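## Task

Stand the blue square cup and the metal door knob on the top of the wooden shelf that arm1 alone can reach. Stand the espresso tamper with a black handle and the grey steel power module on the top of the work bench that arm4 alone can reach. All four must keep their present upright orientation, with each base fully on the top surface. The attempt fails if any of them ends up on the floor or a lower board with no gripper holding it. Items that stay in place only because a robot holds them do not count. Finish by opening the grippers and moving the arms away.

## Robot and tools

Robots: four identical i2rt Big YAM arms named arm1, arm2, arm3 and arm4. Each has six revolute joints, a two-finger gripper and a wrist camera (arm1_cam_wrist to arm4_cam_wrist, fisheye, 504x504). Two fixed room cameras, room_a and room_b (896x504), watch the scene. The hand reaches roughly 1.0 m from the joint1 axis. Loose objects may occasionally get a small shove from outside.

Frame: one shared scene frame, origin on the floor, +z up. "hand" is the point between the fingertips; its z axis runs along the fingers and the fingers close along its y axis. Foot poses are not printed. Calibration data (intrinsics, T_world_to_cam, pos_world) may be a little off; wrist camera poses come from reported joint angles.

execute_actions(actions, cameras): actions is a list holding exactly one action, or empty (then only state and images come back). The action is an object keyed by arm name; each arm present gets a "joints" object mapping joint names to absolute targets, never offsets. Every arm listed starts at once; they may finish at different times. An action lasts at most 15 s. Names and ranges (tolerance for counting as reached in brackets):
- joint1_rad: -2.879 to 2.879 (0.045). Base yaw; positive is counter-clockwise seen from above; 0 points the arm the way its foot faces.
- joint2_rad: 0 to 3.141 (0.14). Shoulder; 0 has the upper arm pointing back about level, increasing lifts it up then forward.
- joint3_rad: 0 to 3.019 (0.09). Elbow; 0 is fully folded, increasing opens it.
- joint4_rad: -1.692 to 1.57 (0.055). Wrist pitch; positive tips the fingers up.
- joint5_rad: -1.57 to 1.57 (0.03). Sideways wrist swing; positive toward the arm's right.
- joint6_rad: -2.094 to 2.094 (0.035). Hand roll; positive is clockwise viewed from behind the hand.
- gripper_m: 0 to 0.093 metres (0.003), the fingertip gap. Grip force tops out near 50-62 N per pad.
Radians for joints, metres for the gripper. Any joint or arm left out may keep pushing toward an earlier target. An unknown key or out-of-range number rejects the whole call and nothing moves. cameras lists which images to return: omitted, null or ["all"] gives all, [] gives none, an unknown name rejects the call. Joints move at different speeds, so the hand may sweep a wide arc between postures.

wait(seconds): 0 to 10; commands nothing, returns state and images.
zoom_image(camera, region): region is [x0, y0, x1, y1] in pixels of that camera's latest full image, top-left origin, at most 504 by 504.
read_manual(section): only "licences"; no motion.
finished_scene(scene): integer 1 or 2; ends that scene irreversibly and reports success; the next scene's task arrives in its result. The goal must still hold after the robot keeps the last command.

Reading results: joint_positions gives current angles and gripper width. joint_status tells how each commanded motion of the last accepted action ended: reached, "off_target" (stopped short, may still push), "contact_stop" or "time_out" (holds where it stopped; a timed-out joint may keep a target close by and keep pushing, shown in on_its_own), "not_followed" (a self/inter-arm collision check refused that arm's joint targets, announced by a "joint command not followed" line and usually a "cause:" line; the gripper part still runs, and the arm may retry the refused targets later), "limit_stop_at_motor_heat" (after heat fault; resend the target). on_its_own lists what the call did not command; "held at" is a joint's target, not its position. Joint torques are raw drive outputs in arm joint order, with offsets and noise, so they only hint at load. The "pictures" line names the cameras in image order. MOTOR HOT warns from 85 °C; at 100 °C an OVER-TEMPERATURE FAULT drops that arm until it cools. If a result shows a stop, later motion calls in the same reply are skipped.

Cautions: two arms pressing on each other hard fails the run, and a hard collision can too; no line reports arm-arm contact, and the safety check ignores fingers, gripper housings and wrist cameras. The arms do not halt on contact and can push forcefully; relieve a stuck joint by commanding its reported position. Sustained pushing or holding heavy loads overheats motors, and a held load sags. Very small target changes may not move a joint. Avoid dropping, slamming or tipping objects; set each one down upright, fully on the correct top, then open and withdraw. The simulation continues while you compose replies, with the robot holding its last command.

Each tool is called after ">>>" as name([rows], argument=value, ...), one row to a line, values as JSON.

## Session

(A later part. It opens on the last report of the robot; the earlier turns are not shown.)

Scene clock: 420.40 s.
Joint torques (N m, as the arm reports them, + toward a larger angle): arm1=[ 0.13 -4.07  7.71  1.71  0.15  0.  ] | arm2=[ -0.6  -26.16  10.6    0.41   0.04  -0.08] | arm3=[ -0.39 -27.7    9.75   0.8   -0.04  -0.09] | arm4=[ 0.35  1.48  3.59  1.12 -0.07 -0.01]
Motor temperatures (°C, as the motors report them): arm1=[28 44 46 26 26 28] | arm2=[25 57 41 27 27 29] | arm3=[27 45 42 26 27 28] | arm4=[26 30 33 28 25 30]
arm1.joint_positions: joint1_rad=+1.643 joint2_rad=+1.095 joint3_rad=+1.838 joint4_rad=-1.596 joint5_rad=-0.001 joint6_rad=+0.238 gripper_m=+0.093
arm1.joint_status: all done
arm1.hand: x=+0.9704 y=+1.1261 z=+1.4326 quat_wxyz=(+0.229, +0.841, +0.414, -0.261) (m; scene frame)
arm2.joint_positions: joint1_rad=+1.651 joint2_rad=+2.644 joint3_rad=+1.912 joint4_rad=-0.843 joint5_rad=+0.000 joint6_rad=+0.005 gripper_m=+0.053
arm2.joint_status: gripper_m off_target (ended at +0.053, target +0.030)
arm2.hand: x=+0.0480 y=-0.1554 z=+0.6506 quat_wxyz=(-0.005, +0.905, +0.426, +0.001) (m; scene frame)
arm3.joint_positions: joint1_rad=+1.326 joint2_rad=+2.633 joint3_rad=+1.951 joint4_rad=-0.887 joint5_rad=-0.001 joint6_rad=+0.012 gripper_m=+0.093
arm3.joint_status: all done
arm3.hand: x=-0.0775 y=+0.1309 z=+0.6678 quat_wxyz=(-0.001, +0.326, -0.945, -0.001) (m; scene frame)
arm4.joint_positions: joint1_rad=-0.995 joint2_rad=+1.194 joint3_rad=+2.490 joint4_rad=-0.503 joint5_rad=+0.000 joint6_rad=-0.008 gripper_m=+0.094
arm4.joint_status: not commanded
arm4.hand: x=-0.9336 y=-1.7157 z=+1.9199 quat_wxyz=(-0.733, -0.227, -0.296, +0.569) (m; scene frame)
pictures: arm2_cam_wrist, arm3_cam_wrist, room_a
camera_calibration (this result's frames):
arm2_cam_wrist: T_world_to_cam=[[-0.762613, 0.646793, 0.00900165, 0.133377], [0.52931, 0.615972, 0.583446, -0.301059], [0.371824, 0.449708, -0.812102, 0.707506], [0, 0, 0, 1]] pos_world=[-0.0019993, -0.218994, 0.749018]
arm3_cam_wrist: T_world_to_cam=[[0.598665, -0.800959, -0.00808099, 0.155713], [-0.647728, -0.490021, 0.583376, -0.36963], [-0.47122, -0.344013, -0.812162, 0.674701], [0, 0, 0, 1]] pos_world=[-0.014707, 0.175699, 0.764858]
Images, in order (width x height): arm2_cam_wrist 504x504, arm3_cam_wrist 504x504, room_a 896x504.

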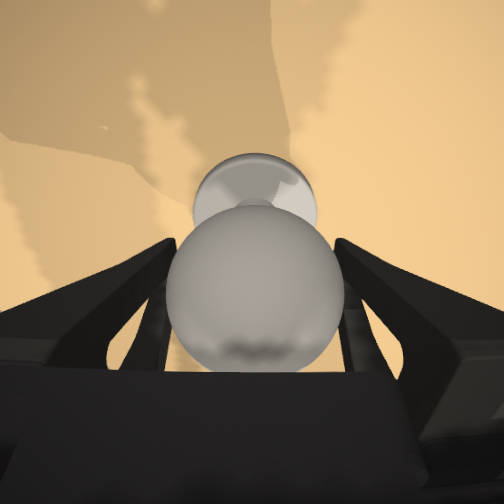

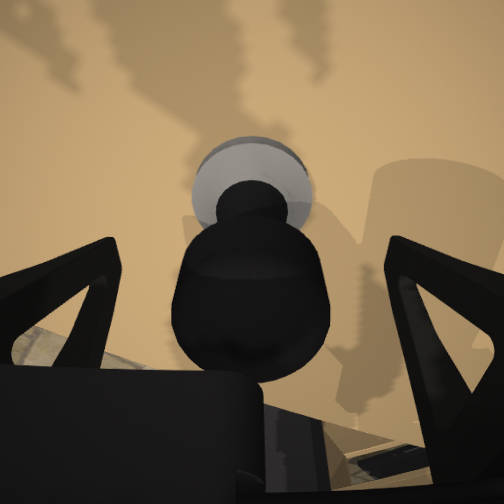

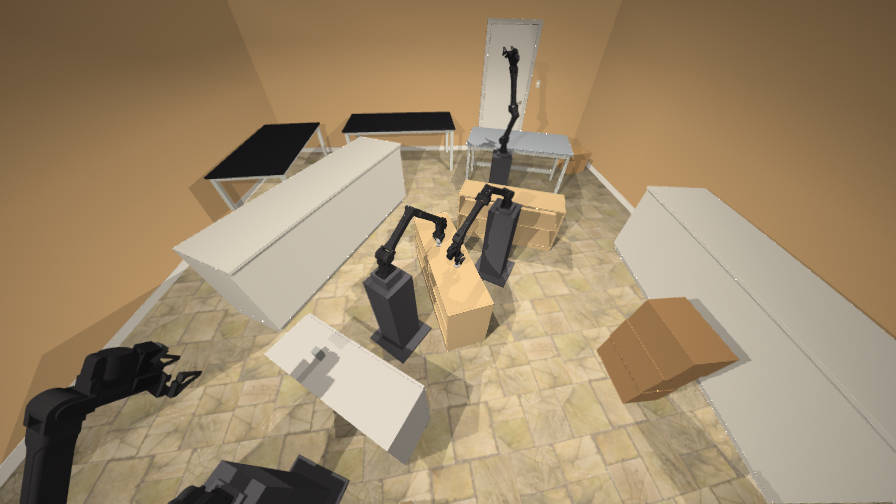

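>>> execute_actions([
  {"arm2": {"joints": {"joint2_rad": 1.45, "joint3_rad": 1.47, "joint4_rad": -1.58}}, "arm3": {"joints": {"gripper_m": 0.025}}, "arm1": {"joints": {"joint1_rad": 1.24, "joint6_rad": 0.0}}},
], cameras=["arm2_cam_wrist", "arm3_cam_wrist", "room_b"])

Scene clock: 431.63 s.
Joint torques (N m, as the arm reports them, + toward a larger angle): arm1=[ 0.28 -4.63  7.79  1.72  0.14 -0.22] | arm2=[ -0.54 -12.83  10.93  -0.38   0.04  -0.09] | arm3=[ -0.38 -27.73   9.7    0.72  -0.04  -0.09] | arm4=[ 0.44  1.47  3.61  1.08 -0.07 -0.01]
Motor temperatures (°C, as the motors report them): arm1=[28 39 43 26 26 28] | arm2=[25 57 41 27 27 29] | arm3=[27 48 41 26 27 28] | arm4=[26 30 33 28 25 30]
arm1.joint_positions: joint1_rad=+1.243 joint2_rad=+1.095 joint3_rad=+1.838 joint4_rad=-1.596 joint5_rad=-0.001 joint6_rad=+0.014 gripper_m=+0.093
arm1.joint_status: all done
arm1.hand: x=+0.8560 y=+1.2066 z=+1.4308 quat_wxyz=(+0.135, +0.875, +0.340, -0.317) (m; scene frame)
arm2.joint_positions: joint1_rad=+1.651 joint2_rad=+1.444 joint3_rad=+1.472 joint4_rad=-1.569 joint5_rad=+0.000 joint6_rad=+0.005 gripper_m=+0.053
arm2.joint_status: all done
arm2.hand: x=+0.2023 y=+0.0262 z=+1.1804 quat_wxyz=(+0.002, +0.905, +0.426, -0.014) (m; scene frame)
arm3.joint_positions: joint1_rad=+1.326 joint2_rad=+2.633 joint3_rad=+1.951 joint4_rad=-0.886 joint5_rad=-0.001 joint6_rad=+0.012 gripper_m=+0.044
arm3.joint_status: gripper_m off_target (ended at +0.044, target +0.025)
arm3.hand: x=-0.0774 y=+0.1309 z=+0.6678 quat_wxyz=(-0.001, +0.326, -0.945, -0.001) (m; scene frame)
arm4.joint_positions: joint1_rad=-0.995 joint2_rad=+1.194 joint3_rad=+2.490 joint4_rad=-0.503 joint5_rad=+0.000 joint6_rad=-0.008 gripper_m=+0.094
arm4.joint_status: not commanded
arm4.hand: x=-0.9336 y=-1.7157 z=+1.9199 quat_wxyz=(-0.733, -0.227, -0.296, +0.569) (m; scene frame)
pictures: arm2_cam_wrist, arm3_cam_wrist, room_b
camera_calibration (this result's frames):
arm2_cam_wrist: T_world_to_cam=[[-0.762607, 0.646807, 0.00840347, 0.129549], [0.541515, 0.631251, 0.555233, -0.773258], [0.353824, 0.427975, -0.831652, 1.02603], [0, 0, 0, 1]] pos_world=[0.154494, -0.0347869, 1.28155]
arm3_cam_wrist: T_world_to_cam=[[0.598667, -0.800957, -0.00809397, 0.155725], [-0.647902, -0.49016, 0.583066, -0.369342], [-0.470978, -0.343819, -0.812384, 0.674898], [0, 0, 0, 1]] pos_world=[-0.0146627, 0.175734, 0.764887]
Images, in order (width x height): arm2_cam_wrist 504x504, arm3_cam_wrist 504x504, room_b 896x504.

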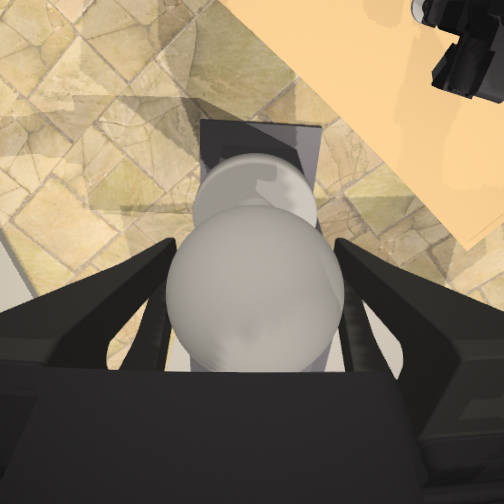

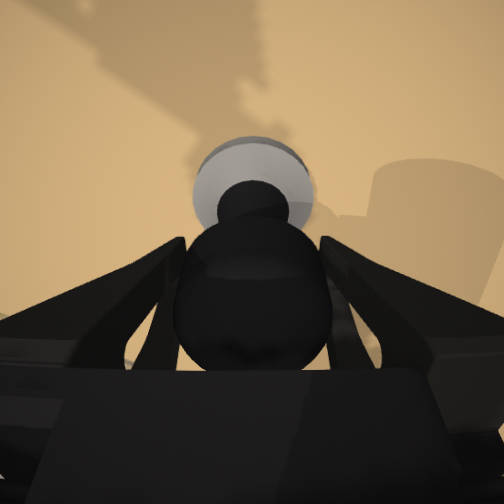

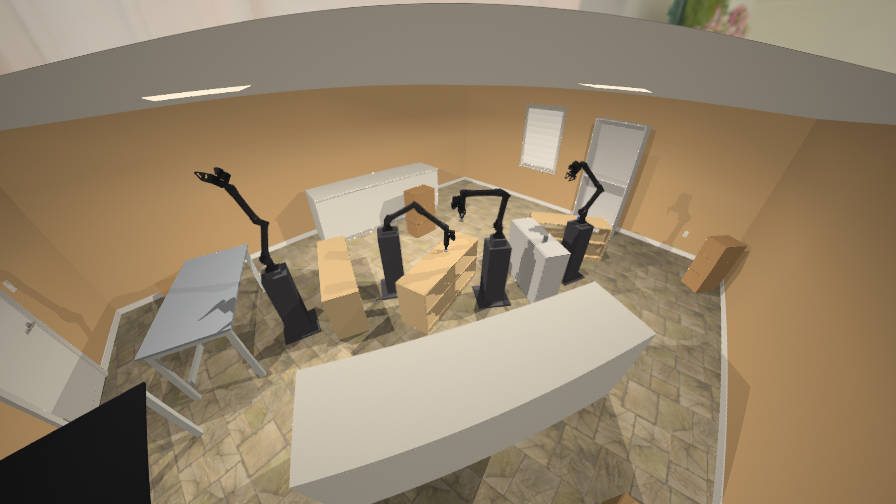

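>>> execute_actions([
  {"arm2": {"joints": {"joint1_rad": -1.04, "joint2_rad": 1.6, "joint3_rad": 1.79, "joint4_rad": -1.68}}, "arm3": {"joints": {"joint2_rad": 2.48, "joint4_rad": -1.02}}},
], cameras=["arm2_cam_wrist", "arm3_cam_wrist", "room_b"])

Scene clock: 441.07 s.
Joint torques (N m, as the arm reports them, + toward a larger angle): arm1=[ 0.24 -4.69  7.81  1.72  0.14 -0.22] | arm2=[ -0.43 -17.52  15.44  -0.5   -0.02  -0.1 ] | arm3=[ -0.36 -27.34  11.24  -0.33  -0.03  -0.09] | arm4=[ 0.46  1.28  3.56  1.16 -0.06 -0.01]
Motor temperatures (°C, as the motors report them): arm1=[28 37 42 26 26 28] | arm2=[25 53 42 27 27 29] | arm3=[27 49 41 26 27 28] | arm4=[26 30 33 28 25 30]
arm1.joint_positions: joint1_rad=+1.243 joint2_rad=+1.095 joint3_rad=+1.838 joint4_rad=-1.596 joint5_rad=-0.001 joint6_rad=+0.014 gripper_m=+0.093
arm1.joint_status: not commanded
arm1.hand: x=+0.8560 y=+1.2066 z=+1.4308 quat_wxyz=(+0.135, +0.875, +0.340, -0.317) (m; scene frame)
arm2.joint_positions: joint1_rad=-1.044 joint2_rad=+1.620 joint3_rad=+1.743 joint4_rad=-1.667 joint5_rad=+0.002 joint6_rad=+0.005 gripper_m=+0.053
arm2.joint_status: all done
arm2.hand: x=+0.5934 y=+0.8384 z=+1.2110 quat_wxyz=(-0.011, +0.616, -0.788, -0.012) (m; scene frame)
arm3.joint_positions: joint1_rad=+1.326 joint2_rad=+2.483 joint3_rad=+1.944 joint4_rad=-1.006 joint5_rad=-0.001 joint6_rad=+0.012 gripper_m=+0.044
arm3.joint_status: all done
arm3.hand: x=-0.0662 y=+0.1398 z=+0.7653 quat_wxyz=(-0.012, +0.326, -0.945, -0.005) (m; scene frame)
arm4.joint_positions: joint1_rad=-0.995 joint2_rad=+1.194 joint3_rad=+2.490 joint4_rad=-0.503 joint5_rad=+0.000 joint6_rad=-0.008 gripper_m=+0.094
arm4.joint_status: not commanded
arm4.hand: x=-0.9336 y=-1.7157 z=+1.9199 quat_wxyz=(-0.733, -0.227, -0.296, +0.569) (m; scene frame)
pictures: arm2_cam_wrist, arm3_cam_wrist, room_b
camera_calibration (this result's frames):
arm2_cam_wrist: T_world_to_cam=[[0.967147, -0.254172, -0.00482929, -0.35279], [-0.20953, -0.807749, 0.551034, 0.1425], [-0.143958, -0.531919, -0.834469, 1.66908], [0, 0, 0, 1]] pos_world=[0.611336, 0.913251, 1.31257]
arm3_cam_wrist: T_world_to_cam=[[0.598809, -0.800843, -0.00888381, 0.157531], [-0.658322, -0.4985, 0.564012, -0.399535], [-0.456114, -0.331887, -0.825719, 0.771933], [0, 0, 0, 1]] pos_world=[-0.00526452, 0.183184, 0.864142]
Images, in order (width x height): arm2_cam_wrist 504x504, arm3_cam_wrist 504x504, room_b 896x504.

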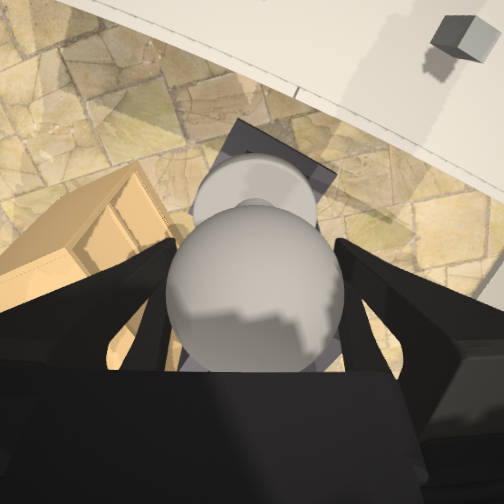

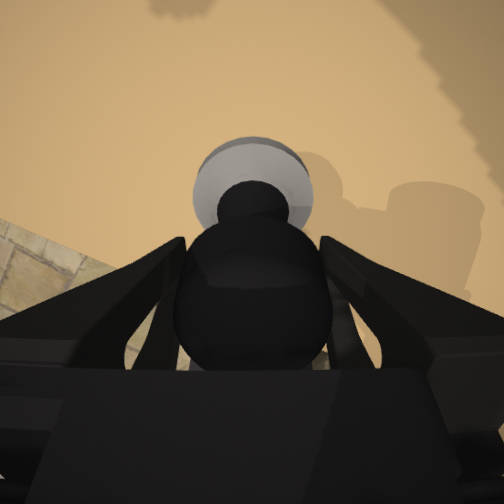

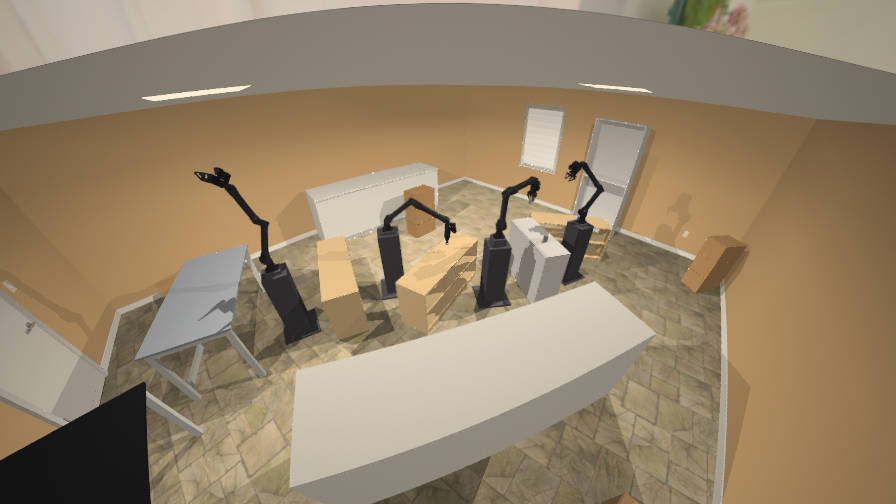

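>>> execute_actions([
  {"arm2": {"joints": {"joint2_rad": 2.275, "joint4_rad": -1.012}}, "arm3": {"joints": {"joint1_rad": -1.232, "joint3_rad": 1.78, "joint4_rad": -0.845}}, "arm4": {"joints": {"joint1_rad": 1.615, "joint2_rad": 1.0, "joint3_rad": 1.75, "joint4_rad": -1.6}}},
], cameras=["arm2_cam_wrist", "arm3_cam_wrist", "room_b"])

Scene clock: 458.73 s.
Joint torques (N m, as the arm reports them, + toward a larger angle): arm1=[ 0.27 -4.49  7.78  1.73  0.14 -0.23] | arm2=[ -0.52 -24.75  12.19   0.59  -0.02  -0.08] | arm3=[ -0.89 -28.15   8.86   0.03  -0.14  -0.09] | arm4=[ 1.39 -2.05  9.63  1.05 -0.04 -0.01]
Motor temperatures (°C, as the motors report them): arm1=[28 35 42 26 26 28] | arm2=[25 53 47 27 27 29] | arm3=[27 51 42 26 27 28] | arm4=[26 30 34 28 25 30]
arm1.joint_positions: joint1_rad=+1.243 joint2_rad=+1.095 joint3_rad=+1.838 joint4_rad=-1.596 joint5_rad=-0.001 joint6_rad=+0.014 gripper_m=+0.093
arm1.joint_status: not commanded
arm1.hand: x=+0.8560 y=+1.2066 z=+1.4308 quat_wxyz=(+0.135, +0.875, +0.340, -0.317) (m; scene frame)
arm2.joint_positions: joint1_rad=-1.044 joint2_rad=+2.283 joint3_rad=+1.765 joint4_rad=-1.027 joint5_rad=+0.002 joint6_rad=+0.005 gripper_m=+0.053
arm2.joint_status: all done
arm2.hand: x=+0.6308 y=+1.0013 z=+0.8434 quat_wxyz=(-0.011, +0.616, -0.788, -0.012) (m; scene frame)
arm3.joint_positions: joint1_rad=-1.236 joint2_rad=+2.493 joint3_rad=+1.773 joint4_rad=-0.838 joint5_rad=+0.002 joint6_rad=+0.011 gripper_m=+0.044
arm3.joint_status: all done
arm3.hand: x=-0.8140 y=-0.9183 z=+0.7066 quat_wxyz=(-0.003, -0.813, -0.583, +0.006) (m; scene frame)
arm4.joint_positions: joint1_rad=+1.609 joint2_rad=+1.007 joint3_rad=+1.721 joint4_rad=-1.590 joint5_rad=-0.001 joint6_rad=-0.008 gripper_m=+0.094
arm4.joint_status: all done
arm4.hand: x=-0.8973 y=-1.1973 z=+1.4113 quat_wxyz=(-0.271, +0.571, -0.749, -0.198) (m; scene frame)
pictures: arm2_cam_wrist, arm3_cam_wrist, room_b
camera_calibration (this result's frames):
arm2_cam_wrist: T_world_to_cam=[[0.967148, -0.25417, -0.00480929, -0.349317], [-0.209374, -0.807137, 0.551989, 0.482908], [-0.144181, -0.532848, -0.833838, 1.45483], [0, 0, 0, 1]] pos_world=[0.648708, 1.07619, 0.944849]
arm3_cam_wrist: T_world_to_cam=[[-0.939739, 0.341869, -0.00392806, -0.449111], [0.27776, 0.770112, 0.574262, 0.533524], [0.199347, 0.538565, -0.818662, 1.35912], [0, 0, 0, 1]] pos_world=[-0.841175, -0.989309, 0.804511]
Images, in order (width x height): arm2_cam_wrist 504x504, arm3_cam_wrist 504x504, room_b 896x504.

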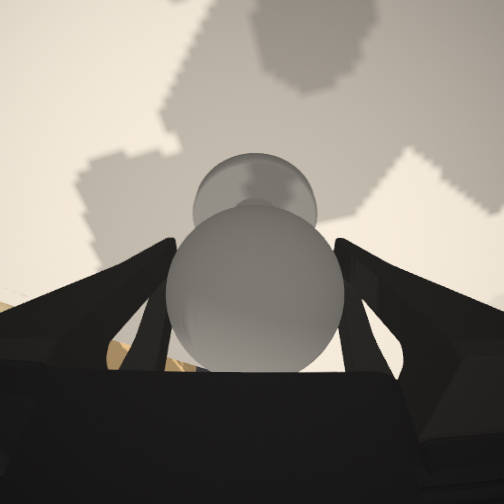

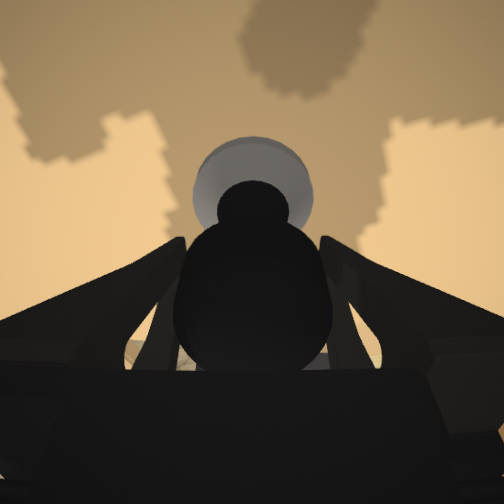

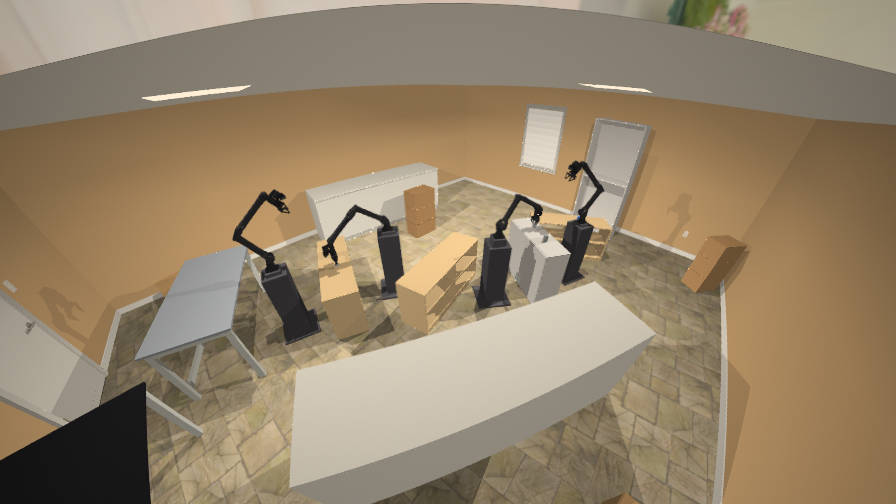

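>>> execute_actions([
  {"arm2": {"joints": {"joint2_rad": 2.345, "joint4_rad": -0.983}}, "arm3": {"joints": {"joint2_rad": 2.545, "joint4_rad": -0.776}}},
], cameras=["arm2_cam_wrist", "arm3_cam_wrist"])

Scene clock: 465.27 s.
Joint torques (N m, as the arm reports them, + toward a larger angle): arm1=[ 0.19 -4.47  7.79  1.71  0.14 -0.22] | arm2=[ -0.12 -24.21  11.79   0.47   0.    -0.09] | arm3=[ -0.88 -27.39   8.66   0.64  -0.13  -0.08] | arm4=[ 1.24 -2.53  9.64  1.01 -0.05 -0.01]
Motor temperatures (°C, as the motors report them): arm1=[28 35 42 26 26 28] | arm2=[25 55 46 27 27 29] | arm3=[27 51 41 26 27 28] | arm4=[26 30 36 28 25 30]
arm1.joint_positions: joint1_rad=+1.243 joint2_rad=+1.095 joint3_rad=+1.838 joint4_rad=-1.596 joint5_rad=-0.001 joint6_rad=+0.014 gripper_m=+0.093
arm1.joint_status: not commanded
arm1.hand: x=+0.8560 y=+1.2066 z=+1.4308 quat_wxyz=(+0.135, +0.875, +0.340, -0.317) (m; scene frame)
arm2.joint_positions: joint1_rad=-1.044 joint2_rad=+2.346 joint3_rad=+1.765 joint4_rad=-0.997 joint5_rad=+0.001 joint6_rad=+0.005 gripper_m=+0.053
arm2.joint_status: all done
arm2.hand: x=+0.6291 y=+0.9957 z=+0.8032 quat_wxyz=(+0.002, +0.616, -0.788, -0.001) (m; scene frame)
arm3.joint_positions: joint1_rad=-1.236 joint2_rad=+2.552 joint3_rad=+1.769 joint4_rad=-0.787 joint5_rad=+0.001 joint6_rad=+0.011 gripper_m=+0.044
arm3.joint_status: all done
arm3.hand: x=-0.8109 y=-0.9092 z=+0.6684 quat_wxyz=(+0.001, -0.813, -0.583, +0.001) (m; scene frame)
arm4.joint_positions: joint1_rad=+1.609 joint2_rad=+1.007 joint3_rad=+1.721 joint4_rad=-1.590 joint5_rad=-0.001 joint6_rad=-0.008 gripper_m=+0.094
arm4.joint_status: not commanded
arm4.hand: x=-0.8973 y=-1.1973 z=+1.4113 quat_wxyz=(-0.271, +0.571, -0.749, -0.198) (m; scene frame)
pictures: arm2_cam_wrist, arm3_cam_wrist
camera_calibration (this result's frames):
arm2_cam_wrist: T_world_to_cam=[[0.967164, -0.254111, -0.00461162, -0.349518], [-0.204537, -0.788995, 0.579355, 0.457101], [-0.150859, -0.559388, -0.815062, 1.43369], [0, 0, 0, 1]] pos_world=[0.647821, 1.07382, 0.902112]
arm3_cam_wrist: T_world_to_cam=[[-0.93985, 0.34156, -0.00429245, -0.44961], [0.274928, 0.763842, 0.583918, 0.53313], [0.202721, 0.547615, -0.811801, 1.32876], [0, 0, 0, 1]] pos_world=[-0.838506, -0.981306, 0.765453]
Images, in order (width x height): arm2_cam_wrist 504x504, arm3_cam_wrist 504x504.

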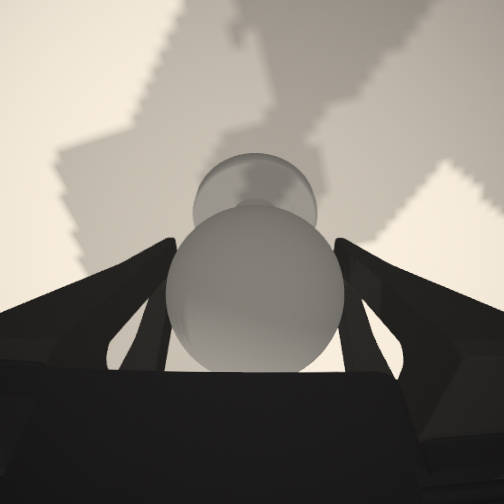

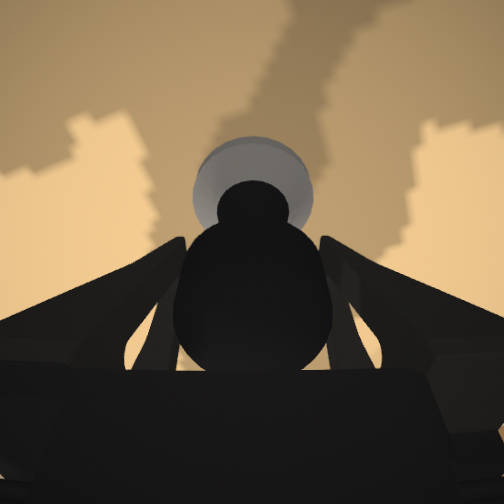

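>>> execute_actions([
  {"arm2": {"joints": {"joint2_rad": 2.372}}, "arm3": {"joints": {"joint2_rad": 2.555, "gripper_m": 0.093}}},
], cameras=["arm2_cam_wrist", "arm3_cam_wrist"])

Scene clock: 476.70 s.
Joint torques (N m, as the arm reports them, + toward a larger angle): arm1=[ 0.34 -4.65  7.8   1.7   0.14 -0.22] | arm2=[ -0.41 -22.3   11.81   0.49   0.    -0.08] | arm3=[ -0.91 -26.1    8.83   0.69  -0.14  -0.09] | arm4=[ 1.32 -2.49  9.61  1.07 -0.05 -0.02]
Motor temperatures (°C, as the motors report them): arm1=[28 34 41 26 26 28] | arm2=[25 57 45 27 27 29] | arm3=[27 52 40 26 27 28] | arm4=[26 30 38 28 25 30]
arm1.joint_positions: joint1_rad=+1.243 joint2_rad=+1.095 joint3_rad=+1.838 joint4_rad=-1.596 joint5_rad=-0.001 joint6_rad=+0.014 gripper_m=+0.093
arm1.joint_status: not commanded
arm1.hand: x=+0.8560 y=+1.2066 z=+1.4308 quat_wxyz=(+0.135, +0.875, +0.340, -0.317) (m; scene frame)
arm2.joint_positions: joint1_rad=-1.044 joint2_rad=+2.347 joint3_rad=+1.765 joint4_rad=-0.997 joint5_rad=+0.001 joint6_rad=+0.005 gripper_m=+0.053
arm2.joint_status: all done
arm2.hand: x=+0.6290 y=+0.9954 z=+0.8025 quat_wxyz=(+0.003, +0.616, -0.788, -0.001) (m; scene frame)
arm3.joint_positions: joint1_rad=-1.236 joint2_rad=+2.551 joint3_rad=+1.769 joint4_rad=-0.787 joint5_rad=+0.001 joint6_rad=+0.011 gripper_m=+0.093
arm3.joint_status: all done
arm3.hand: x=-0.8110 y=-0.9095 z=+0.6689 quat_wxyz=(+0.000, -0.813, -0.583, +0.001) (m; scene frame)
arm4.joint_positions: joint1_rad=+1.609 joint2_rad=+1.007 joint3_rad=+1.721 joint4_rad=-1.590 joint5_rad=-0.001 joint6_rad=-0.008 gripper_m=+0.094
arm4.joint_status: not commanded
arm4.hand: x=-0.8973 y=-1.1973 z=+1.4113 quat_wxyz=(-0.271, +0.571, -0.749, -0.198) (m; scene frame)
pictures: arm2_cam_wrist, arm3_cam_wrist
camera_calibration (this result's frames):
arm2_cam_wrist: T_world_to_cam=[[0.967165, -0.254109, -0.00459169, -0.34954], [-0.204374, -0.788351, 0.580287, 0.455815], [-0.151076, -0.560295, -0.814399, 1.43346], [0, 0, 0, 1]] pos_world=[0.64778, 1.07368, 0.901297]
arm3_cam_wrist: T_world_to_cam=[[-0.939852, 0.341556, -0.00431784, -0.449586], [0.275066, 0.764265, 0.583299, 0.533987], [0.202529, 0.547026, -0.812246, 1.32891], [0, 0, 0, 1]] pos_world=[-0.838568, -0.981497, 0.765987]
Images, in order (width x height): arm2_cam_wrist 504x504, arm3_cam_wrist 504x504.

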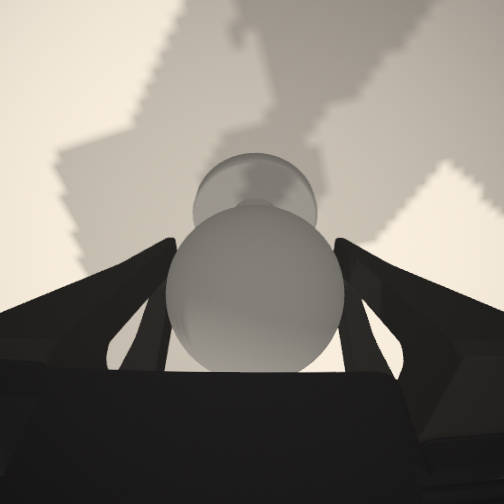

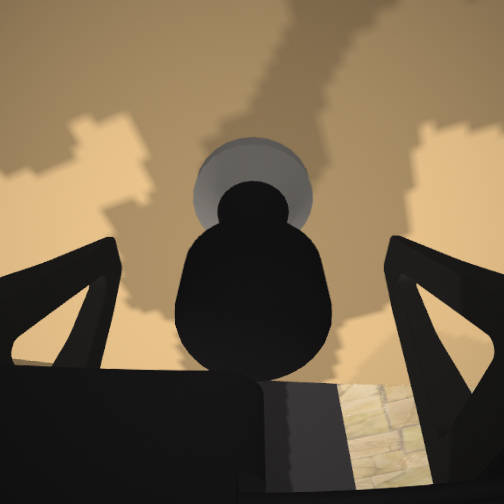

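>>> execute_actions([
  {"arm2": {"joints": {"joint2_rad": 2.347, "gripper_m": 0.093}}, "arm3": {"joints": {"joint2_rad": 1.3, "joint3_rad": 1.1, "joint4_rad": -1.4}}},
], cameras=["arm2_cam_wrist", "arm4_cam_wrist"])

Scene clock: 486.53 s.
Joint torques (N m, as the arm reports them, + toward a larger angle): arm1=[ 0.29 -4.51  7.77  1.72  0.14 -0.22] | arm2=[ -0.42 -24.14  11.75   0.5   -0.01  -0.09] | arm3=[-0.82 -9.46 10.15 -0.29 -0.12 -0.08] | arm4=[ 1.26 -2.28  9.6   1.01 -0.04 -0.01]
Motor temperatures (°C, as the motors report them): arm1=[28 34 41 26 26 28] | arm2=[25 57 45 27 27 29] | arm3=[27 51 40 26 27 28] | arm4=[26 30 40 28 25 30]
arm1.joint_positions: joint1_rad=+1.243 joint2_rad=+1.095 joint3_rad=+1.838 joint4_rad=-1.596 joint5_rad=-0.001 joint6_rad=+0.014 gripper_m=+0.093
arm1.joint_status: not commanded
arm1.hand: x=+0.8560 y=+1.2066 z=+1.4308 quat_wxyz=(+0.135, +0.875, +0.340, -0.317) (m; scene frame)
arm2.joint_positions: joint1_rad=-1.044 joint2_rad=+2.347 joint3_rad=+1.765 joint4_rad=-0.997 joint5_rad=+0.001 joint6_rad=+0.005 gripper_m=+0.093
arm2.joint_status: all done
arm2.hand: x=+0.6290 y=+0.9954 z=+0.8025 quat_wxyz=(+0.003, +0.616, -0.788, -0.001) (m; scene frame)
arm3.joint_positions: joint1_rad=-1.236 joint2_rad=+1.290 joint3_rad=+1.101 joint4_rad=-1.387 joint5_rad=+0.001 joint6_rad=+0.011 gripper_m=+0.093
arm3.joint_status: all done
arm3.hand: x=-0.7209 y=-0.6342 z=+1.0947 quat_wxyz=(+0.002, -0.813, -0.583, -0.001) (m; scene frame)
arm4.joint_positions: joint1_rad=+1.609 joint2_rad=+1.007 joint3_rad=+1.721 joint4_rad=-1.590 joint5_rad=-0.001 joint6_rad=-0.008 gripper_m=+0.094
arm4.joint_status: not commanded
arm4.hand: x=-0.8973 y=-1.1973 z=+1.4113 quat_wxyz=(-0.271, +0.571, -0.749, -0.198) (m; scene frame)
pictures: arm2_cam_wrist, arm4_cam_wrist
camera_calibration (this result's frames):
arm2_cam_wrist: T_world_to_cam=[[0.967165, -0.254109, -0.00459169, -0.34954], [-0.204374, -0.788351, 0.580287, 0.455815], [-0.151076, -0.560295, -0.814399, 1.43346], [0, 0, 0, 1]] pos_world=[0.64778, 1.07368, 0.901297]
arm4_cam_wrist: T_world_to_cam=[[0.960458, -0.276678, 0.0311553, 0.482928], [-0.274948, -0.960135, -0.0504504, -1.32373], [0.0438717, 0.0398894, -0.998241, 1.62229], [0, 0, 0, 1]] pos_world=[-0.898962, -1.20206, 1.53761]
Images, in order (width x height): arm2_cam_wrist 504x504, arm4_cam_wrist 504x504.

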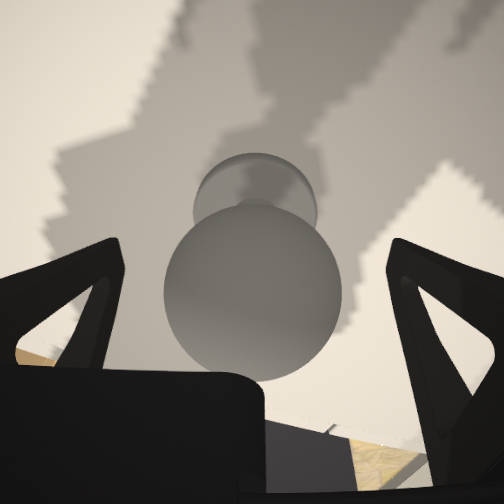

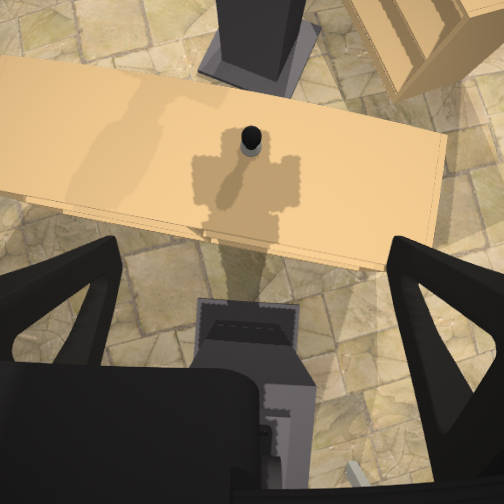

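>>> execute_actions(actions=[])

Scene clock: 511.13 s.
Joint torques (N m, as the arm reports them, + toward a larger angle): arm1=[ 0.23 -4.65  7.8   1.74  0.14 -0.22] | arm2=[ -0.48 -24.33  11.81   0.52   0.    -0.09] | arm3=[-0.81 -9.59 10.16 -0.31 -0.13 -0.09] | arm4=[ 1.33 -2.52  9.64  1.05 -0.05 -0.02]
Motor temperatures (°C, as the motors report them): arm1=[28 33 41 26 26 28] | arm2=[25 59 45 27 27 29] | arm3=[27 44 41 26 27 28] | arm4=[26 30 42 28 25 30]
arm1.joint_positions: joint1_rad=+1.243 joint2_rad=+1.095 joint3_rad=+1.838 joint4_rad=-1.596 joint5_rad=-0.001 joint6_rad=+0.014 gripper_m=+0.093
arm1.joint_status: not commanded
arm1.hand: x=+0.8560 y=+1.2066 z=+1.4308 quat_wxyz=(+0.135, +0.875, +0.340, -0.317) (m; scene frame)
arm2.joint_positions: joint1_rad=-1.044 joint2_rad=+2.347 joint3_rad=+1.765 joint4_rad=-0.997 joint5_rad=+0.001 joint6_rad=+0.005 gripper_m=+0.093
arm2.joint_status: all done
arm2.hand: x=+0.6290 y=+0.9954 z=+0.8025 quat_wxyz=(+0.003, +0.616, -0.788, -0.001) (m; scene frame)
arm3.joint_positions: joint1_rad=-1.236 joint2_rad=+1.290 joint3_rad=+1.101 joint4_rad=-1.387 joint5_rad=+0.001 joint6_rad=+0.011 gripper_m=+0.093
arm3.joint_status: all done
arm3.hand: x=-0.7209 y=-0.6342 z=+1.0947 quat_wxyz=(+0.002, -0.813, -0.583, -0.001) (m; scene frame)
arm4.joint_positions: joint1_rad=+1.609 joint2_rad=+1.007 joint3_rad=+1.721 joint4_rad=-1.590 joint5_rad=-0.001 joint6_rad=-0.008 gripper_m=+0.094
arm4.joint_status: not commanded
arm4.hand: x=-0.8973 y=-1.1973 z=+1.4113 quat_wxyz=(-0.271, +0.571, -0.749, -0.198) (m; scene frame)
pictures: arm1_cam_wrist, arm2_cam_wrist, arm3_cam_wrist, arm4_cam_wrist, room_a, room_b
camera_calibration (this result's frames):
arm1_cam_wrist: T_world_to_cam=[[-0.676619, 0.736105, -0.0183149, -0.279424], [0.734458, 0.672914, -0.0880841, -1.31245], [-0.0525148, -0.0730509, -0.995945, 1.67867], [0, 0, 0, 1]] pos_world=[0.863027, 1.21148, 1.55114]
arm2_cam_wrist: T_world_to_cam=[[0.967165, -0.254109, -0.00459169, -0.34954], [-0.204374, -0.788351, 0.580287, 0.455815], [-0.151076, -0.560295, -0.814399, 1.43346], [0, 0, 0, 1]] pos_world=[0.64778, 1.07368, 0.901297]
arm3_cam_wrist: T_world_to_cam=[[-0.939841, 0.341588, -0.00408923, -0.45727], [0.273822, 0.760438, 0.58886, 0.0410553], [0.204257, 0.552315, -0.808225, 1.50615], [0, 0, 0, 1]] pos_world=[-0.748645, -0.706892, 1.19126]
arm4_cam_wrist: T_world_to_cam=[[0.960458, -0.276678, 0.0311553, 0.482928], [-0.274948, -0.960135, -0.0504504, -1.32373], [0.0438717, 0.0398894, -0.998241, 1.62229], [0, 0, 0, 1]] pos_world=[-0.898962, -1.20206, 1.53761]
Images, in order (width x height): arm1_cam_wrist 504x504, arm2_cam_wrist 504x504, arm3_cam_wrist 504x504, arm4_cam_wrist 504x504, room_a 896x504, room_b 896x504.

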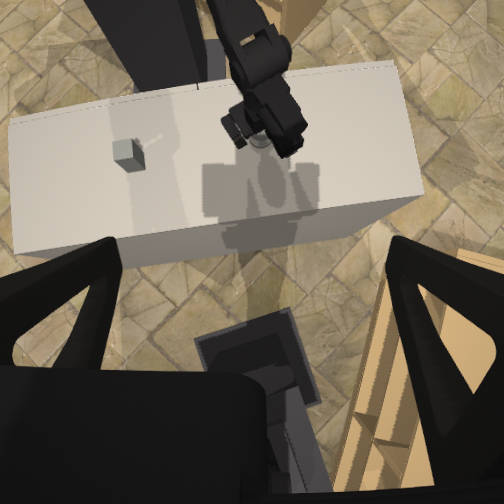

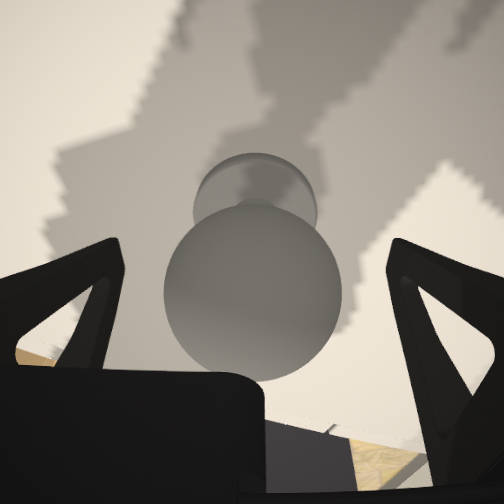

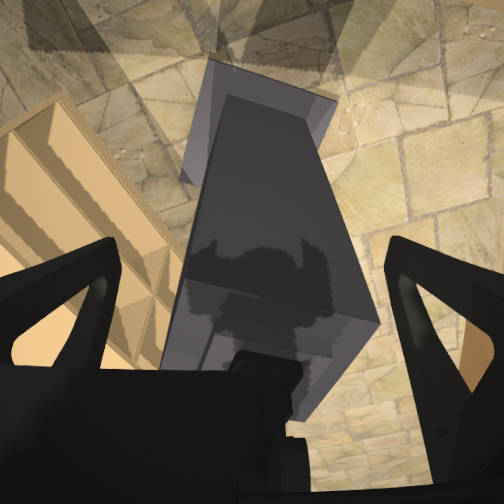

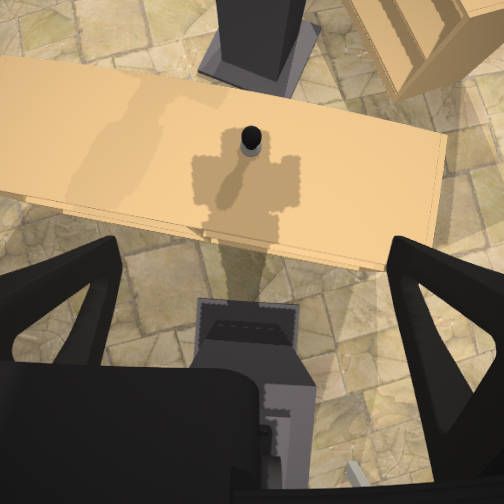

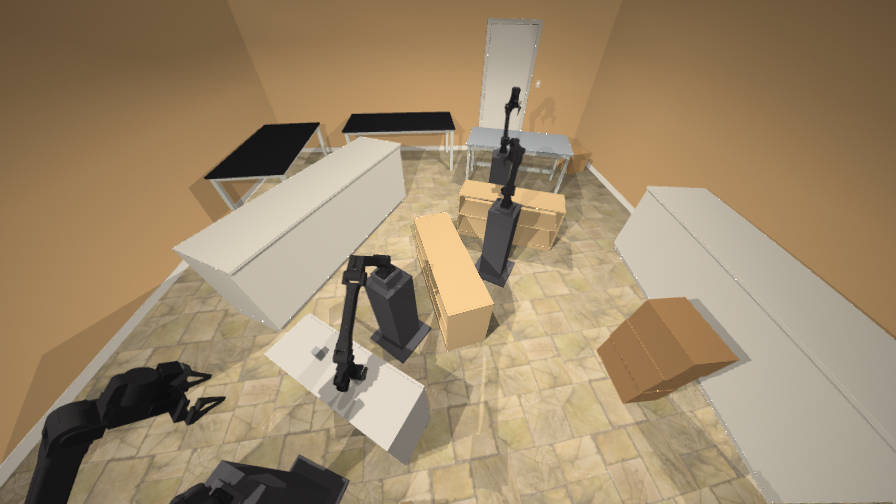

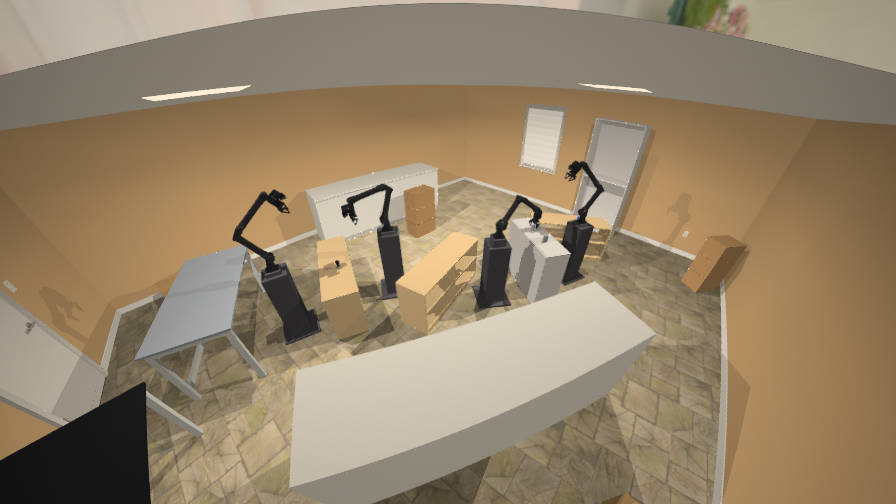

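>>> execute_actions([
  {"arm2":{"joints":{"joint2_rad":2.2,"joint4_rad":-1.14}},"arm3":{"joints":{"joint1_rad":0.75,"joint2_rad":1.2,"joint3_rad":1.5,"joint4_rad":-1.5}},"arm4":{"joints":{"joint1_rad":1.609,"joint2_rad":2.3,"joint3_rad":1.645,"joint4_rad":-0.9}}},
], cameras=["arm4_cam_wrist","arm2_cam_wrist"])

Scene clock: 528.87 s.
Joint torques (N m, as the arm reports them, + toward a larger angle): arm1=[ 0.14 -4.53  7.78  1.71  0.13 -0.22] | arm2=[ -0.36 -21.64  12.71  -0.49  -0.01  -0.09] | arm3=[ -0.87 -10.37  13.51   0.25  -0.08  -0.08] | arm4=[  0.57 -18.98   7.44   0.61  -0.05  -0.03]
Motor temperatures (°C, as the motors report them): arm1=[28 33 41 26 26 28] | arm2=[25 59 45 27 27 29] | arm3=[27 42 42 26 27 28] | arm4=[26 30 42 28 25 30]
arm1.joint_positions: joint1_rad=+1.243 joint2_rad=+1.095 joint3_rad=+1.838 joint4_rad=-1.596 joint5_rad=-0.001 joint6_rad=+0.014 gripper_m=+0.093
arm1.joint_status: not commanded
arm1.hand: x=+0.8560 y=+1.2066 z=+1.4308 quat_wxyz=(+0.135, +0.875, +0.340, -0.317) (m; scene frame)
arm2.joint_positions: joint1_rad=-1.044 joint2_rad=+2.178 joint3_rad=+1.765 joint4_rad=-1.125 joint5_rad=+0.001 joint6_rad=+0.005 gripper_m=+0.093
arm2.joint_status: all done
arm2.hand: x=+0.6293 y=+0.9936 z=+0.9094 quat_wxyz=(-0.014, +0.616, -0.788, -0.014) (m; scene frame)
arm3.joint_positions: joint1_rad=+0.746 joint2_rad=+1.204 joint3_rad=+1.473 joint4_rad=-1.484 joint5_rad=+0.000 joint6_rad=+0.011 gripper_m=+0.093
arm3.joint_status: all done
arm3.hand: x=-0.2082 y=-0.2581 z=+1.2778 quat_wxyz=(-0.176, +0.042, -0.983, -0.009) (m; scene frame)
arm4.joint_positions: joint1_rad=+1.609 joint2_rad=+2.318 joint3_rad=+1.627 joint4_rad=-0.911 joint5_rad=-0.001 joint6_rad=-0.008 gripper_m=+0.094
arm4.joint_status: all done
arm4.hand: x=-0.8126 y=-0.9241 z=+0.7334 quat_wxyz=(+0.014, +0.604, -0.796, +0.016) (m; scene frame)
pictures: arm2_cam_wrist, arm4_cam_wrist
camera_calibration (this result's frames):
arm2_cam_wrist: T_world_to_cam=[[0.967146, -0.254166, -0.00531047, -0.349039], [-0.21009, -0.810844, 0.546255, 0.449353], [-0.143145, -0.527193, -0.837602, 1.50273], [0, 0, 0, 1]] pos_world=[0.647085, 1.06787, 1.01137]
arm4_cam_wrist: T_world_to_cam=[[0.964659, -0.262262, 0.0255289, 0.519127], [-0.220108, -0.748745, 0.625246, -1.32789], [-0.144863, -0.608768, -0.78001, 0.0181533], [0, 0, 0, 1]] pos_world=[-0.79043, -0.847052, 0.831164]
Images, in order (width x height): arm2_cam_wrist 504x504, arm4_cam_wrist 504x504.

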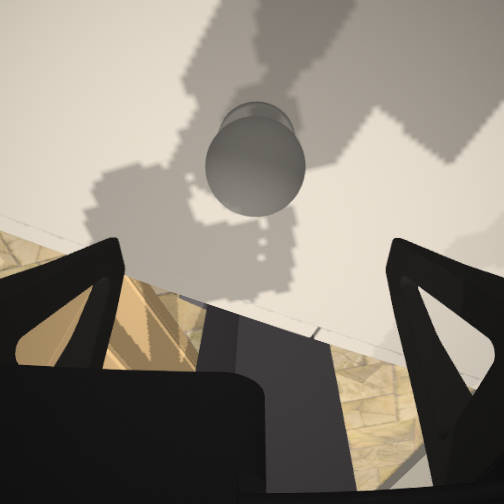

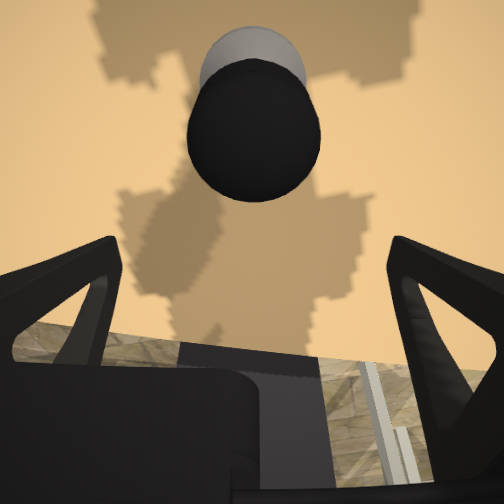

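>>> execute_actions([
  {"arm1":{"joints":{"joint1_rad":1.243,"joint2_rad":2.18,"joint3_rad":1.915,"joint4_rad":-1.27}},"arm2":{"joints":{"joint1_rad":-1.478,"joint2_rad":2.15,"joint3_rad":1.66,"joint4_rad":-1.06}},"arm4":{"joints":{"joint2_rad":2.39,"joint3_rad":1.742,"joint4_rad":-0.885}}},
], cameras=["arm1_cam_wrist","arm4_cam_wrist","arm2_cam_wrist"])

Scene clock: 574.10 s.
Joint torques (N m, as the arm reports them, + toward a larger angle): arm1=[  0.54 -27.09  10.84   0.71   0.14  -0.22] | arm2=[ -1.12 -22.98   9.42   0.41   0.    -0.09] | arm3=[ -0.98 -10.06  13.36   0.25  -0.09  -0.09] | arm4=[  0.67 -17.6    9.     0.56  -0.05  -0.01]
Motor temperatures (°C, as the motors report them): arm1=[28 33 42 26 26 28] | arm2=[25 59 47 27 27 29] | arm3=[27 40 47 26 27 28] | arm4=[26 38 40 28 25 30]
arm1.joint_positions: joint1_rad=+1.243 joint2_rad=+2.209 joint3_rad=+1.883 joint4_rad=-1.272 joint5_rad=-0.001 joint6_rad=+0.013 gripper_m=+0.093
arm1.joint_status: all done
arm1.hand: x=+0.6433 y=+0.9973 z=+0.8821 quat_wxyz=(-0.002, +0.931, +0.364, +0.021) (m; scene frame)
arm2.joint_positions: joint1_rad=-1.470 joint2_rad=+2.154 joint3_rad=+1.667 joint4_rad=-1.071 joint5_rad=+0.001 joint6_rad=+0.005 gripper_m=+0.093
arm2.joint_status: all done
arm2.hand: x=+0.8620 y=+0.8546 z=+0.8878 quat_wxyz=(-0.005, +0.435, -0.900, -0.007) (m; scene frame)
arm3.joint_positions: joint1_rad=+0.746 joint2_rad=+1.204 joint3_rad=+1.473 joint4_rad=-1.484 joint5_rad=+0.000 joint6_rad=+0.011 gripper_m=+0.093
arm3.joint_status: not commanded
arm3.hand: x=-0.2082 y=-0.2581 z=+1.2778 quat_wxyz=(-0.176, +0.042, -0.983, -0.009) (m; scene frame)
arm4.joint_positions: joint1_rad=+1.609 joint2_rad=+2.378 joint3_rad=+1.707 joint4_rad=-0.892 joint5_rad=-0.001 joint6_rad=-0.008 gripper_m=+0.094
arm4.joint_status: all done
arm4.hand: x=-0.8048 y=-0.8975 z=+0.7199 quat_wxyz=(-0.002, +0.605, -0.797, +0.004) (m; scene frame)
pictures: arm1_cam_wrist, arm2_cam_wrist, arm4_cam_wrist
camera_calibration (this result's frames):
arm1_cam_wrist: T_world_to_cam=[[-0.676005, 0.736871, -0.00626632, -0.291061], [0.581541, 0.53869, 0.609609, -1.44691], [0.452578, 0.408454, -0.792678, 0.121299], [0, 0, 0, 1]] pos_world=[0.589783, 0.944367, 0.976377]
arm2_cam_wrist: T_world_to_cam=[[0.77586, -0.630865, -0.00712911, -0.121087], [-0.51723, -0.642498, 0.565393, 0.501182], [-0.361267, -0.434978, -0.824791, 1.54253], [0, 0, 0, 1]] pos_world=[0.910435, 0.916584, 0.988033]
arm4_cam_wrist: T_world_to_cam=[[0.964467, -0.262911, 0.0261017, 0.517792], [-0.226481, -0.771843, 0.594109, -1.30132], [-0.136051, -0.57891, -0.803961, 0.0761115], [0, 0, 0, 1]] pos_world=[-0.783762, -0.824217, 0.820799]
Images, in order (width x height): arm1_cam_wrist 504x504, arm2_cam_wrist 504x504, arm4_cam_wrist 504x504.

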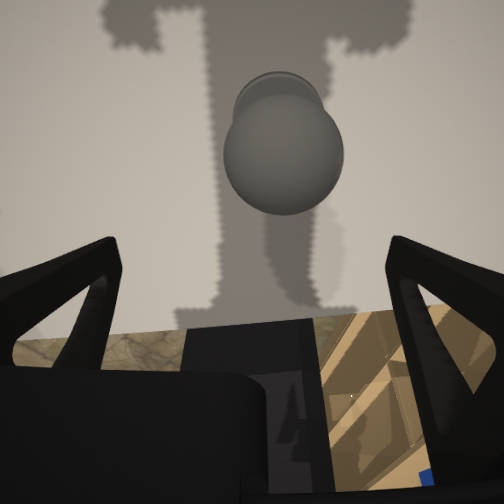

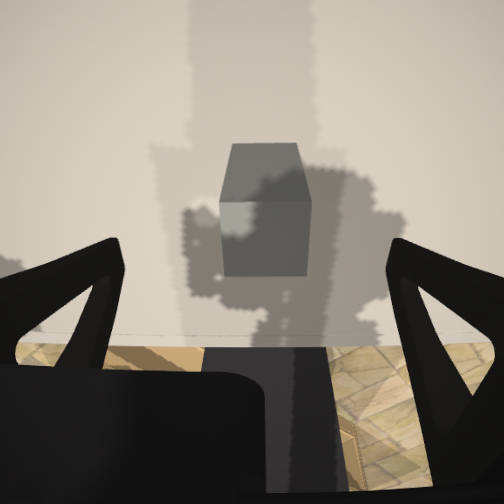

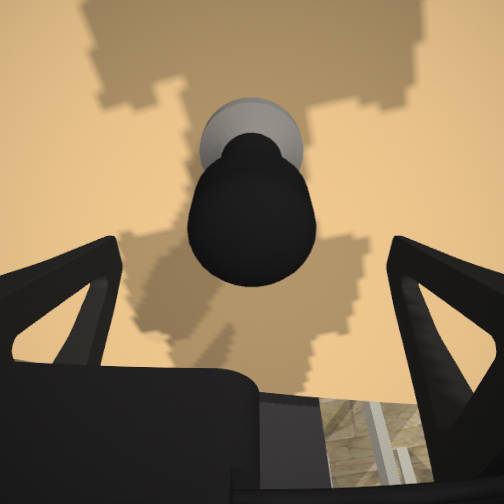

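>>> execute_actions([
  {"arm1":{"joints":{"joint1_rad":1.213,"joint2_rad":2.29,"joint3_rad":1.82,"joint4_rad":-1.098}},"arm2":{"joints":{"joint1_rad":-1.49,"joint2_rad":2.252,"joint3_rad":1.58,"joint4_rad":-0.897}},"arm4":{"joints":{"joint2_rad":2.472,"joint4_rad":-0.81}}},
], cameras=["arm1_cam_wrist","arm4_cam_wrist","arm2_cam_wrist"])

Scene clock: 601.97 s.
Joint torques (N m, as the arm reports them, + toward a larger angle): arm1=[  0.74 -25.46   8.8    0.92   0.14  -0.22] | arm2=[ -1.66 -22.77   9.21   0.53   0.    -0.09] | arm3=[-0.88 -9.94 13.39  0.23 -0.09 -0.08] | arm4=[  0.56 -18.95   7.79   0.61  -0.05  -0.02]
Motor temperatures (°C, as the motors report them): arm1=[28 43 46 26 26 28] | arm2=[25 60 44 27 27 29] | arm3=[27 40 48 26 27 28] | arm4=[26 39 42 28 25 30]
arm1.joint_positions: joint1_rad=+1.212 joint2_rad=+2.298 joint3_rad=+1.807 joint4_rad=-1.107 joint5_rad=-0.001 joint6_rad=+0.013 gripper_m=+0.093
arm1.joint_status: all done
arm1.hand: x=+0.6332 y=+1.0143 z=+0.7978 quat_wxyz=(-0.002, +0.937, +0.349, +0.021) (m; scene frame)
arm2.joint_positions: joint1_rad=-1.477 joint2_rad=+2.257 joint3_rad=+1.577 joint4_rad=-0.912 joint5_rad=+0.001 joint6_rad=+0.005 gripper_m=+0.093
arm2.joint_status: all done
arm2.hand: x=+0.8513 y=+0.8355 z=+0.7977 quat_wxyz=(+0.010, +0.432, -0.902, +0.001) (m; scene frame)
arm3.joint_positions: joint1_rad=+0.746 joint2_rad=+1.204 joint3_rad=+1.473 joint4_rad=-1.484 joint5_rad=+0.000 joint6_rad=+0.011 gripper_m=+0.093
arm3.joint_status: not commanded
arm3.hand: x=-0.2082 y=-0.2581 z=+1.2778 quat_wxyz=(-0.176, +0.042, -0.983, -0.009) (m; scene frame)
arm4.joint_positions: joint1_rad=+1.609 joint2_rad=+2.479 joint3_rad=+1.715 joint4_rad=-0.821 joint5_rad=-0.001 joint6_rad=-0.008 gripper_m=+0.094
arm4.joint_status: all done
arm4.hand: x=-0.8070 y=-0.9069 z=+0.6597 quat_wxyz=(+0.007, +0.604, -0.797, +0.010) (m; scene frame)
pictures: arm1_cam_wrist, arm2_cam_wrist, arm4_cam_wrist
camera_calibration (this result's frames):
arm1_cam_wrist: T_world_to_cam=[[-0.652923, 0.757402, -0.00585246, -0.346749], [0.597568, 0.519854, 0.610463, -1.39053], [0.465408, 0.395088, -0.792023, 0.0570358], [0, 0, 0, 1]] pos_world=[0.577989, 0.962964, 0.89201]
arm2_cam_wrist: T_world_to_cam=[[0.771544, -0.636143, -0.00654837, -0.117904], [-0.509036, -0.623491, 0.593415, 0.489105], [-0.381579, -0.454512, -0.80487, 1.47373], [0, 0, 0, 1]] pos_world=[0.902284, 0.899776, 0.895145]
arm4_cam_wrist: T_world_to_cam=[[0.964576, -0.262543, 0.0257824, 0.519618], [-0.222935, -0.758981, 0.611758, -1.27045], [-0.141044, -0.595835, -0.790625, -0.00623783], [0, 0, 0, 1]] pos_world=[-0.785319, -0.831544, 0.758881]
Images, in order (width x height): arm1_cam_wrist 504x504, arm2_cam_wrist 504x504, arm4_cam_wrist 504x504.

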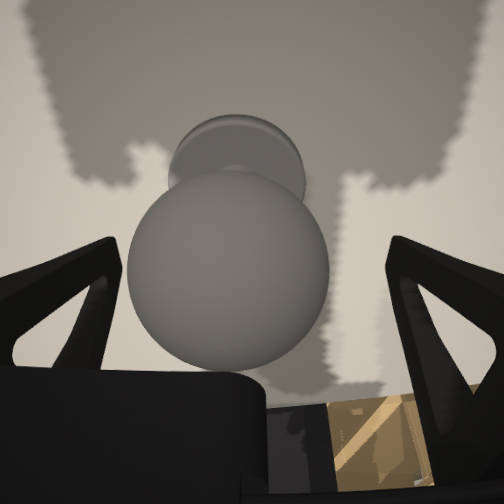

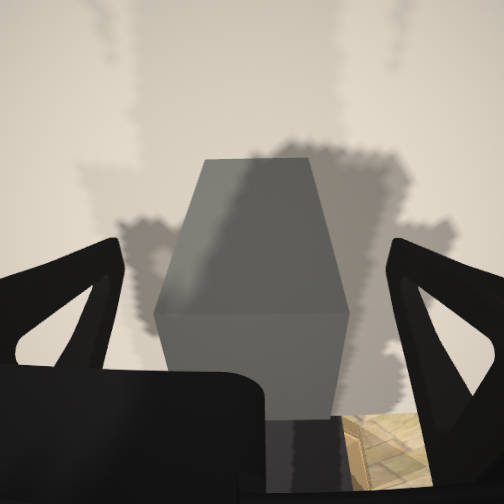

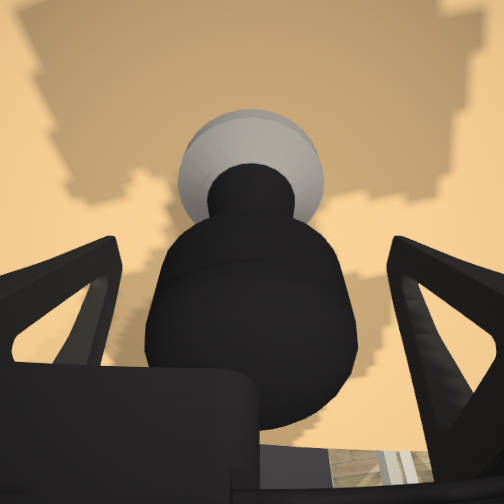

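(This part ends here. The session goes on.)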